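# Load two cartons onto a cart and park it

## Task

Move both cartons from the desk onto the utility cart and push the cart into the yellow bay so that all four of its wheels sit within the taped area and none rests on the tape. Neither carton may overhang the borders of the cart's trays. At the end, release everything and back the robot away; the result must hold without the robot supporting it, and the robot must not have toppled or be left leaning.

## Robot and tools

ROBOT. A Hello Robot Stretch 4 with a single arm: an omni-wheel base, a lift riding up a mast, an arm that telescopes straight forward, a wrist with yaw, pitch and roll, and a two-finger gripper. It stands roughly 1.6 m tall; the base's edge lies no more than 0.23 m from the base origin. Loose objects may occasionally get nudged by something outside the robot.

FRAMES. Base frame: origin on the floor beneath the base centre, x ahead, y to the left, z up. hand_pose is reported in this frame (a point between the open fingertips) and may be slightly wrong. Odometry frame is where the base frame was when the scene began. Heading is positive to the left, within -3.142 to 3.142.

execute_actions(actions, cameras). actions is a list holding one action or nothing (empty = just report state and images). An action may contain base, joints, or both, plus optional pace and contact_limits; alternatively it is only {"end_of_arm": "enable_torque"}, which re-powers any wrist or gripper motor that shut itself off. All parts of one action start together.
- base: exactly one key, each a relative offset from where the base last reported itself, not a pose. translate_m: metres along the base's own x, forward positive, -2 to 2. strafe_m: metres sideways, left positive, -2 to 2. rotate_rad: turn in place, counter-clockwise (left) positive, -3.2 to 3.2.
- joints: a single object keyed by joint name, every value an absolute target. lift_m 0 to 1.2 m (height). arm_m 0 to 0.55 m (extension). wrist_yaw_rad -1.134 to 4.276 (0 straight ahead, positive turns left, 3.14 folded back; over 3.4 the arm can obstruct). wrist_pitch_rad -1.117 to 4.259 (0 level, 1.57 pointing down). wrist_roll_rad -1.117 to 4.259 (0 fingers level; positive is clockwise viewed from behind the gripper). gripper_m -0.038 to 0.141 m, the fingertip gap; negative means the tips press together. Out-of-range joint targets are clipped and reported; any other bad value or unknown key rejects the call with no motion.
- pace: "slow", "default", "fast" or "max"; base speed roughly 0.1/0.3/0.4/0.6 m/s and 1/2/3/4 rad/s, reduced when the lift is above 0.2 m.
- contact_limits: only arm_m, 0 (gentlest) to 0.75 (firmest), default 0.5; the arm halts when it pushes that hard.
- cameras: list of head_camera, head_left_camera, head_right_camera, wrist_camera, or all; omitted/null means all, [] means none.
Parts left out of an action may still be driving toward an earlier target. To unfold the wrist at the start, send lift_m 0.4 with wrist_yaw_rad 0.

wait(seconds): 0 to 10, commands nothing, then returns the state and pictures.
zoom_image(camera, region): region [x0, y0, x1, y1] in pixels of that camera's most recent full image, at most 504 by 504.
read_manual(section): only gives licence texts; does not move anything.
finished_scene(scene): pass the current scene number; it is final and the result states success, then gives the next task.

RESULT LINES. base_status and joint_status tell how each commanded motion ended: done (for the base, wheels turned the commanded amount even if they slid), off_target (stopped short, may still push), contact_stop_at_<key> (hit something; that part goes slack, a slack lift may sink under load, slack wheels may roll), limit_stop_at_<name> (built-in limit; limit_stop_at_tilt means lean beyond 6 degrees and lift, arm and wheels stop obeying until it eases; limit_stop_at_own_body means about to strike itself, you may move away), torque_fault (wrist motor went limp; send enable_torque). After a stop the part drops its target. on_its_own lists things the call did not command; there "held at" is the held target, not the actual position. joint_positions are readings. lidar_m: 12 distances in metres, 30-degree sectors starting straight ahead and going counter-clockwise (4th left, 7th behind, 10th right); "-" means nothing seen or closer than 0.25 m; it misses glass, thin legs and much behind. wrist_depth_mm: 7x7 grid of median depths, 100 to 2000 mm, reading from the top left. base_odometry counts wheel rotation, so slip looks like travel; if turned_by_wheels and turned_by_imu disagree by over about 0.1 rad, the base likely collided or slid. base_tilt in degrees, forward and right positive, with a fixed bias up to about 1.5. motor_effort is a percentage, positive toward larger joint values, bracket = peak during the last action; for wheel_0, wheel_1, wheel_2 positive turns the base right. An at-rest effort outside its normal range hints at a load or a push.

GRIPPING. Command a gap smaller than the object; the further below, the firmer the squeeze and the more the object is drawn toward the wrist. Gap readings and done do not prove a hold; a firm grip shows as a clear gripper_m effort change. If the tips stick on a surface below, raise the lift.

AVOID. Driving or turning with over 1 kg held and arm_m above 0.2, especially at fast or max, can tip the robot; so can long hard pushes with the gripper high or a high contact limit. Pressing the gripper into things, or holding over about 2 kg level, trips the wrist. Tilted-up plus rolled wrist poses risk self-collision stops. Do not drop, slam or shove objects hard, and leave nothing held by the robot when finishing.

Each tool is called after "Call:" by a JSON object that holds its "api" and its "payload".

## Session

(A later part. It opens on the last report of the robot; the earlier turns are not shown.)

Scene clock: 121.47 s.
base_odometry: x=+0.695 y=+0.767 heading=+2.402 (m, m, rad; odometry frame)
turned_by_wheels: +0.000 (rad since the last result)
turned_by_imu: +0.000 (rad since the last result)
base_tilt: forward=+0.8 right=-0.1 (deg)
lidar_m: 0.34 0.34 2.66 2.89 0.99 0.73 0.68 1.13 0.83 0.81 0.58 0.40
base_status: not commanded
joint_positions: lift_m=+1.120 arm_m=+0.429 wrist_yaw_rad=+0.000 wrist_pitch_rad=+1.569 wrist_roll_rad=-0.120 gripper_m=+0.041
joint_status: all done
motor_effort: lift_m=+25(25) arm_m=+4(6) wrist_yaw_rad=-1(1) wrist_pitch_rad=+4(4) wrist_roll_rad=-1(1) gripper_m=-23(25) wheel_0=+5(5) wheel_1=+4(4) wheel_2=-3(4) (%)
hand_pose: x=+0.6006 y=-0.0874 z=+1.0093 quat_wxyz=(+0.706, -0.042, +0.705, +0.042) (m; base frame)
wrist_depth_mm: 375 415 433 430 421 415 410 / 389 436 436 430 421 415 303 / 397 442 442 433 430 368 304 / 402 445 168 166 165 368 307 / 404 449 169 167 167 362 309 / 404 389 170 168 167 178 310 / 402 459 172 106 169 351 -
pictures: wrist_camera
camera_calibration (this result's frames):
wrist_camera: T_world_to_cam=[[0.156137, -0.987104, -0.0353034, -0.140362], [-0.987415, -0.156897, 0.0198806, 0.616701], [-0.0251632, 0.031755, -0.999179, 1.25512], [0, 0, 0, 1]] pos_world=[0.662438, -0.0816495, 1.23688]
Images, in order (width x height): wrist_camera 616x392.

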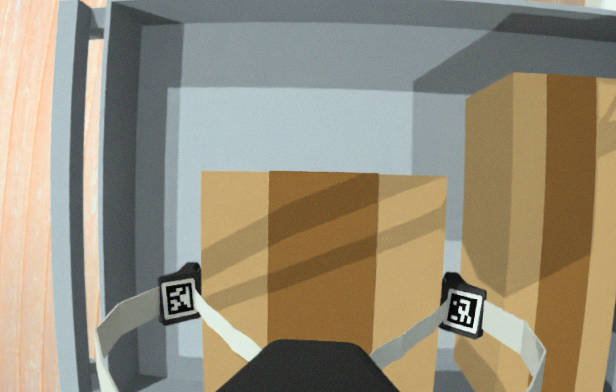

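Call:
{"api": "execute_actions", "payload": {"actions": [{"joints":{"lift_m":0.988,"gripper_m":0.065},"pace":"slow"}], "cameras": []}}

Call:
{"api": "execute_actions", "payload": {"actions": [{"joints":{"lift_m":0.979},"pace":"slow"}], "cameras": []}}

Call:
{"api": "execute_actions", "payload": {"actions": [{"joints":{"gripper_m":0.13},"pace":"slow"}], "cameras": ["wrist_camera"]}}

Call:
{"api": "execute_actions", "payload": {"actions": [{"joints":{"lift_m":1.08}}], "cameras": []}}

Call:
{"api": "execute_actions", "payload": {"actions": [{"base":{"translate_m":-0.25},"joints":{"arm_m":0.01},"pace":"fast"}], "cameras": []}}

Call:
{"api": "execute_actions", "payload": {"actions": [{"base":{"strafe_m":0.7},"joints":{"lift_m":0.15,"wrist_pitch_rad":0.1,"wrist_yaw_rad":-0.7,"wrist_roll_rad":0},"pace":"fast"}]}}

Scene clock: 123.97 s.
base_odometry: x=+0.695 y=+0.767 heading=+2.402 (m, m, rad; odometry frame)
turned_by_wheels: +0.000 (rad since the last result)
turned_by_imu: +0.000 (rad since the last result)
base_tilt: forward=+0.8 right=-0.1 (deg)
lidar_m: 0.33 0.37 2.66 2.90 0.98 0.72 0.69 1.12 0.85 0.80 0.53 0.38
base_status: not commanded
joint_positions: lift_m=+0.988 arm_m=+0.429 wrist_yaw_rad=+0.000 wrist_pitch_rad=+1.569 wrist_roll_rad=-0.120 gripper_m=+0.065
joint_status: all done
motor_effort: lift_m=+19(23) arm_m=+5(5) wrist_yaw_rad=-1(1) wrist_pitch_rad=+3(3) wrist_roll_rad=-1(0) gripper_m=-17(22) wheel_0=+5(5) wheel_1=+3(3) wheel_2=-4(3) (%)
hand_pose: x=+0.6006 y=-0.0874 z=+0.8778 quat_wxyz=(+0.706, -0.042, +0.705, +0.042) (m; base frame)
wrist_depth_mm: 300 304 303 297 294 290 - / 300 307 303 300 296 293 252 / 303 310 307 301 300 294 253 / 307 314 175 173 172 297 254 / 309 315 176 174 174 298 252 / 307 319 178 176 176 185 248 / 314 322 180 106 177 304 -
pictures: none
No camera images: the call's "cameras" was empty. Leave "cameras" out to get every camera's image.

Scene clock: 124.67 s.
base_odometry: x=+0.695 y=+0.767 heading=+2.402 (m, m, rad; odometry frame)
turned_by_wheels: +0.000 (rad since the last result)
turned_by_imu: +0.000 (rad since the last result)
base_tilt: forward=+0.9 right=-0.1 (deg)
lidar_m: 0.34 0.36 2.68 2.90 0.99 0.74 0.69 1.13 0.85 0.82 0.56 0.39
base_status: not commanded
joint_positions: lift_m=+0.979 arm_m=+0.429 wrist_yaw_rad=+0.000 wrist_pitch_rad=+1.569 wrist_roll_rad=-0.120 gripper_m=+0.065
joint_status: all done
motor_effort: lift_m=+19(21) arm_m=+4(4) wrist_yaw_rad=+0(0) wrist_pitch_rad=+4(4) wrist_roll_rad=-3(1) gripper_m=-18(19) wheel_0=+5(5) wheel_1=+4(3) wheel_2=-3(3) (%)
hand_pose: x=+0.6006 y=-0.0874 z=+0.8688 quat_wxyz=(+0.706, -0.042, +0.705, +0.042) (m; base frame)
wrist_depth_mm: 297 297 291 289 286 281 - / 298 300 294 291 287 283 252 / 304 301 298 294 290 286 254 / 306 304 175 173 172 290 254 / 307 307 177 175 174 291 251 / 307 309 178 177 175 185 249 / 310 312 180 107 177 296 -
pictures: none
No camera images: the call's "cameras" was empty. Leave "cameras" out to get every camera's image.

Scene clock: 127.77 s.
base_odometry: x=+0.695 y=+0.767 heading=+2.402 (m, m, rad; odometry frame)
turned_by_wheels: +0.000 (rad since the last result)
turned_by_imu: +0.000 (rad since the last result)
base_tilt: forward=+0.8 right=-0.1 (deg)
lidar_m: 0.34 0.36 2.67 2.89 1.01 0.71 0.68 1.12 0.86 0.81 0.57 0.38
base_status: not commanded
joint_positions: lift_m=+0.979 arm_m=+0.429 wrist_yaw_rad=+0.000 wrist_pitch_rad=+1.570 wrist_roll_rad=-0.120 gripper_m=+0.130
joint_status: all done
motor_effort: lift_m=+17(19) arm_m=+4(4) wrist_yaw_rad=+2(2) wrist_pitch_rad=-1(7) wrist_roll_rad=+2(1) gripper_m=+1(18) wheel_0=+5(5) wheel_1=+3(4) wheel_2=-4(4) (%)
hand_pose: x=+0.6002 y=-0.0874 z=+0.8689 quat_wxyz=(+0.706, -0.042, +0.706, +0.042) (m; base frame)
wrist_depth_mm: 300 300 297 293 289 286 - / 301 303 298 296 291 289 249 / 306 306 303 297 294 291 251 / 309 307 183 181 180 293 251 / 310 309 185 182 180 294 249 / 309 312 186 183 181 208 246 / 312 315 187 107 183 298 -
pictures: wrist_camera
camera_calibration (this result's frames):
wrist_camera: T_world_to_cam=[[0.155654, -0.987173, -0.0355062, -0.144791], [-0.987457, -0.15646, 0.0211662, 0.618019], [-0.02645, 0.0317663, -0.999145, 1.1156], [0, 0, 0, 1]] pos_world=[0.662312, -0.0816771, 1.09643]
Images, in order (width x height): wrist_camera 616x392.

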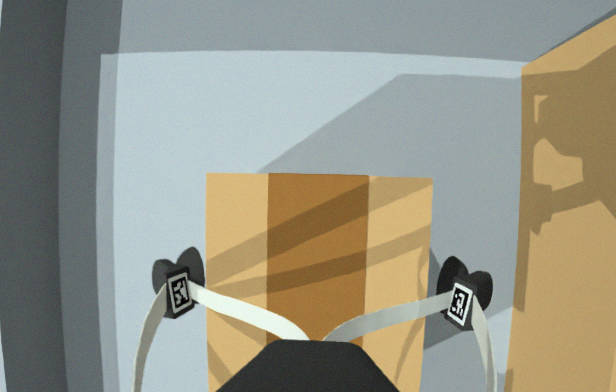

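Scene clock: 129.20 s.
base_odometry: x=+0.695 y=+0.767 heading=+2.402 (m, m, rad; odometry frame)
turned_by_wheels: +0.000 (rad since the last result)
turned_by_imu: +0.000 (rad since the last result)
base_tilt: forward=+0.9 right=-0.1 (deg)
lidar_m: 0.35 0.37 2.69 2.89 1.01 0.71 0.70 1.14 0.84 0.80 0.58 0.37
base_status: not commanded
joint_positions: lift_m=+1.080 arm_m=+0.429 wrist_yaw_rad=+0.000 wrist_pitch_rad=+1.570 wrist_roll_rad=-0.120 gripper_m=+0.130
joint_status: all done
motor_effort: lift_m=+23(23) arm_m=+4(4) wrist_yaw_rad=+1(1) wrist_pitch_rad=+2(3) wrist_roll_rad=+0(1) gripper_m=+0(2) wheel_0=+5(5) wheel_1=+4(4) wheel_2=-4(3) (%)
hand_pose: x=+0.6004 y=-0.0874 z=+0.9694 quat_wxyz=(+0.706, -0.042, +0.705, +0.042) (m; base frame)
wrist_depth_mm: 340 397 394 389 384 379 375 / 336 399 399 392 389 382 266 / 340 404 402 397 392 368 268 / 345 407 402 281 392 366 270 / 345 413 404 281 394 332 272 / 349 415 287 282 282 279 274 / 355 413 413 107 399 320 276
pictures: none
No camera images: the call's "cameras" was empty. Leave "cameras" out to get every camera's image.

Scene clock: 131.37 s.
base_odometry: x=+0.879 y=+0.599 heading=+2.401 (m, m, rad; odometry frame)
turned_by_wheels: +0.000 (rad since the last result)
turned_by_imu: +0.000 (rad since the last result)
base_tilt: forward=+0.8 right=-0.1 (deg)
lidar_m: 0.60 0.62 2.74 1.56 0.64 0.47 0.46 1.13 0.85 0.79 0.84 0.66
base_status: done
joint_positions: lift_m=+1.080 arm_m=+0.011 wrist_yaw_rad=+0.000 wrist_pitch_rad=+1.570 wrist_roll_rad=-0.120 gripper_m=+0.130
joint_status: all done
motor_effort: lift_m=+23(23) arm_m=-5(6) wrist_yaw_rad=+1(1) wrist_pitch_rad=-2(0) wrist_roll_rad=+2(0) gripper_m=-1(1) wheel_0=-5(9) wheel_1=-3(11) wheel_2=+3(14) (%)
hand_pose: x=+0.1818 y=-0.0874 z=+0.9695 quat_wxyz=(+0.706, -0.042, +0.706, +0.042) (m; base frame)
wrist_depth_mm: 1229 1205 1182 1098 1008 1138 1138 / 1229 1205 1205 1160 1160 1160 1138 / 1255 1205 1205 1205 1182 1182 1138 / 1255 1229 1205 991 1205 1160 1138 / 1255 1255 1008 991 1205 1182 1138 / 1281 1255 1025 991 1205 1160 1078 / 1281 1255 1255 107 1205 1205 1025
pictures: none
No camera images: the call's "cameras" was empty. Leave "cameras" out to get every camera's image.

Scene clock: 134.77 s.
base_odometry: x=+0.407 y=+0.082 heading=+2.401 (m, m, rad; odometry frame)
turned_by_wheels: +0.000 (rad since the last result)
turned_by_imu: -0.005 (rad since the last result)
base_tilt: forward=+0.8 right=-0.1 (deg)
lidar_m: 2.90 3.03 2.11 2.20 0.60 0.43 0.41 0.44 0.62 1.49 0.87 0.79
base_status: done
joint_positions: lift_m=+0.150 arm_m=+0.011 wrist_yaw_rad=-0.700 wrist_pitch_rad=+0.102 wrist_roll_rad=+0.000 gripper_m=+0.130
joint_status: all done
motor_effort: lift_m=+17(20) arm_m=-4(4) wrist_yaw_rad=-1(4) wrist_pitch_rad=-5(11) wrist_roll_rad=-1(1) gripper_m=-1(0) wheel_0=-2(11) wheel_1=+1(11) wheel_2=+0(0) (%)
hand_pose: x=+0.3449 y=-0.2517 z=+0.2990 quat_wxyz=(+0.938, +0.017, +0.048, -0.342) (m; base frame)
wrist_depth_mm: - - - - 1397 1464 1229 / - - - 723 668 1008 1229 / - - - - 1708 1430 1255 / - - - 1229 1281 1366 1281 / 1205 1229 991 759 741 1138 1205 / 788 768 723 723 732 715 809 / 615 603 654 107 654 615 627
pictures: head_camera, head_left_camera, head_right_camera, wrist_camera
camera_calibration (this result's frames):
wrist_camera: T_world_to_cam=[[-0.613222, -0.789219, 0.0330459, 0.00704423], [-0.118736, 0.0507363, -0.991629, 0.407616], [0.780936, -0.612012, -0.124821, -0.157278], [0, 0, 0, 1]] pos_world=[0.175542, -0.111378, 0.38434]
Images, in order (width x height): head_camera 420x560, head_left_camera 420x672, head_right_camera 420x672, wrist_camera 616x392.

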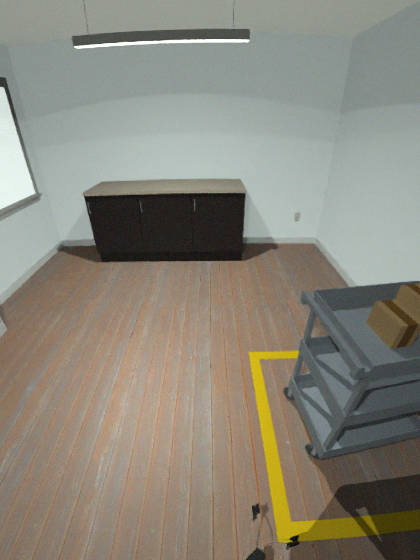

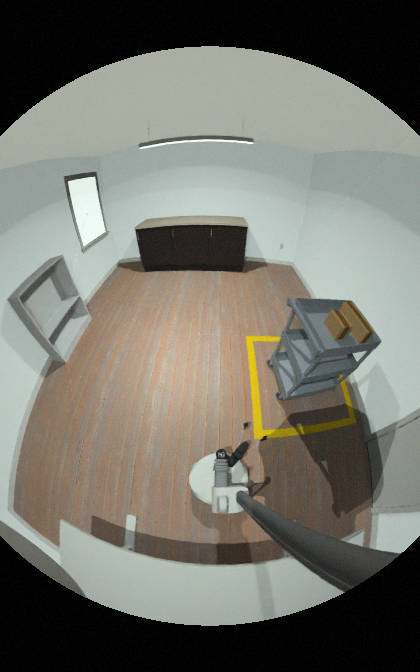

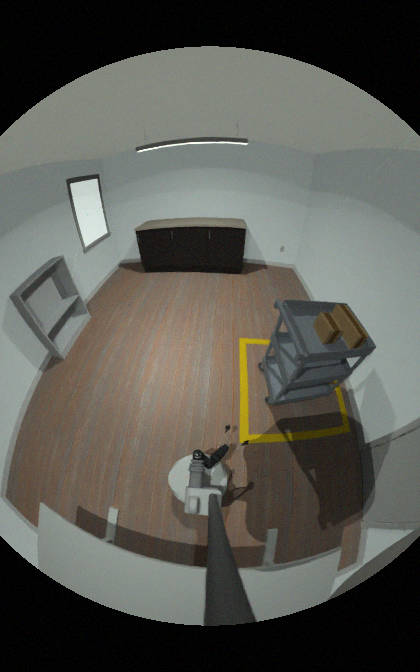

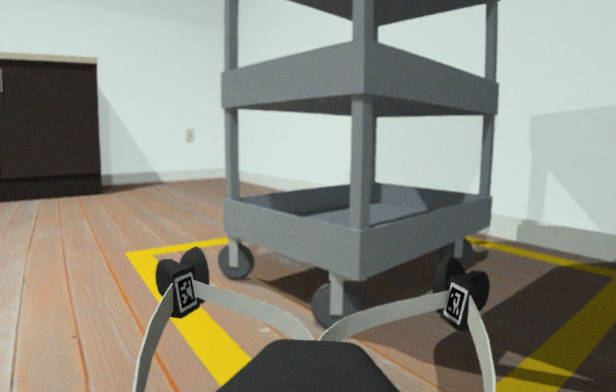

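Wheels look inside the tape with margin.

Call:
{"api": "finished_scene", "payload": {"scene": 2}}

The scene is finished: the task was done.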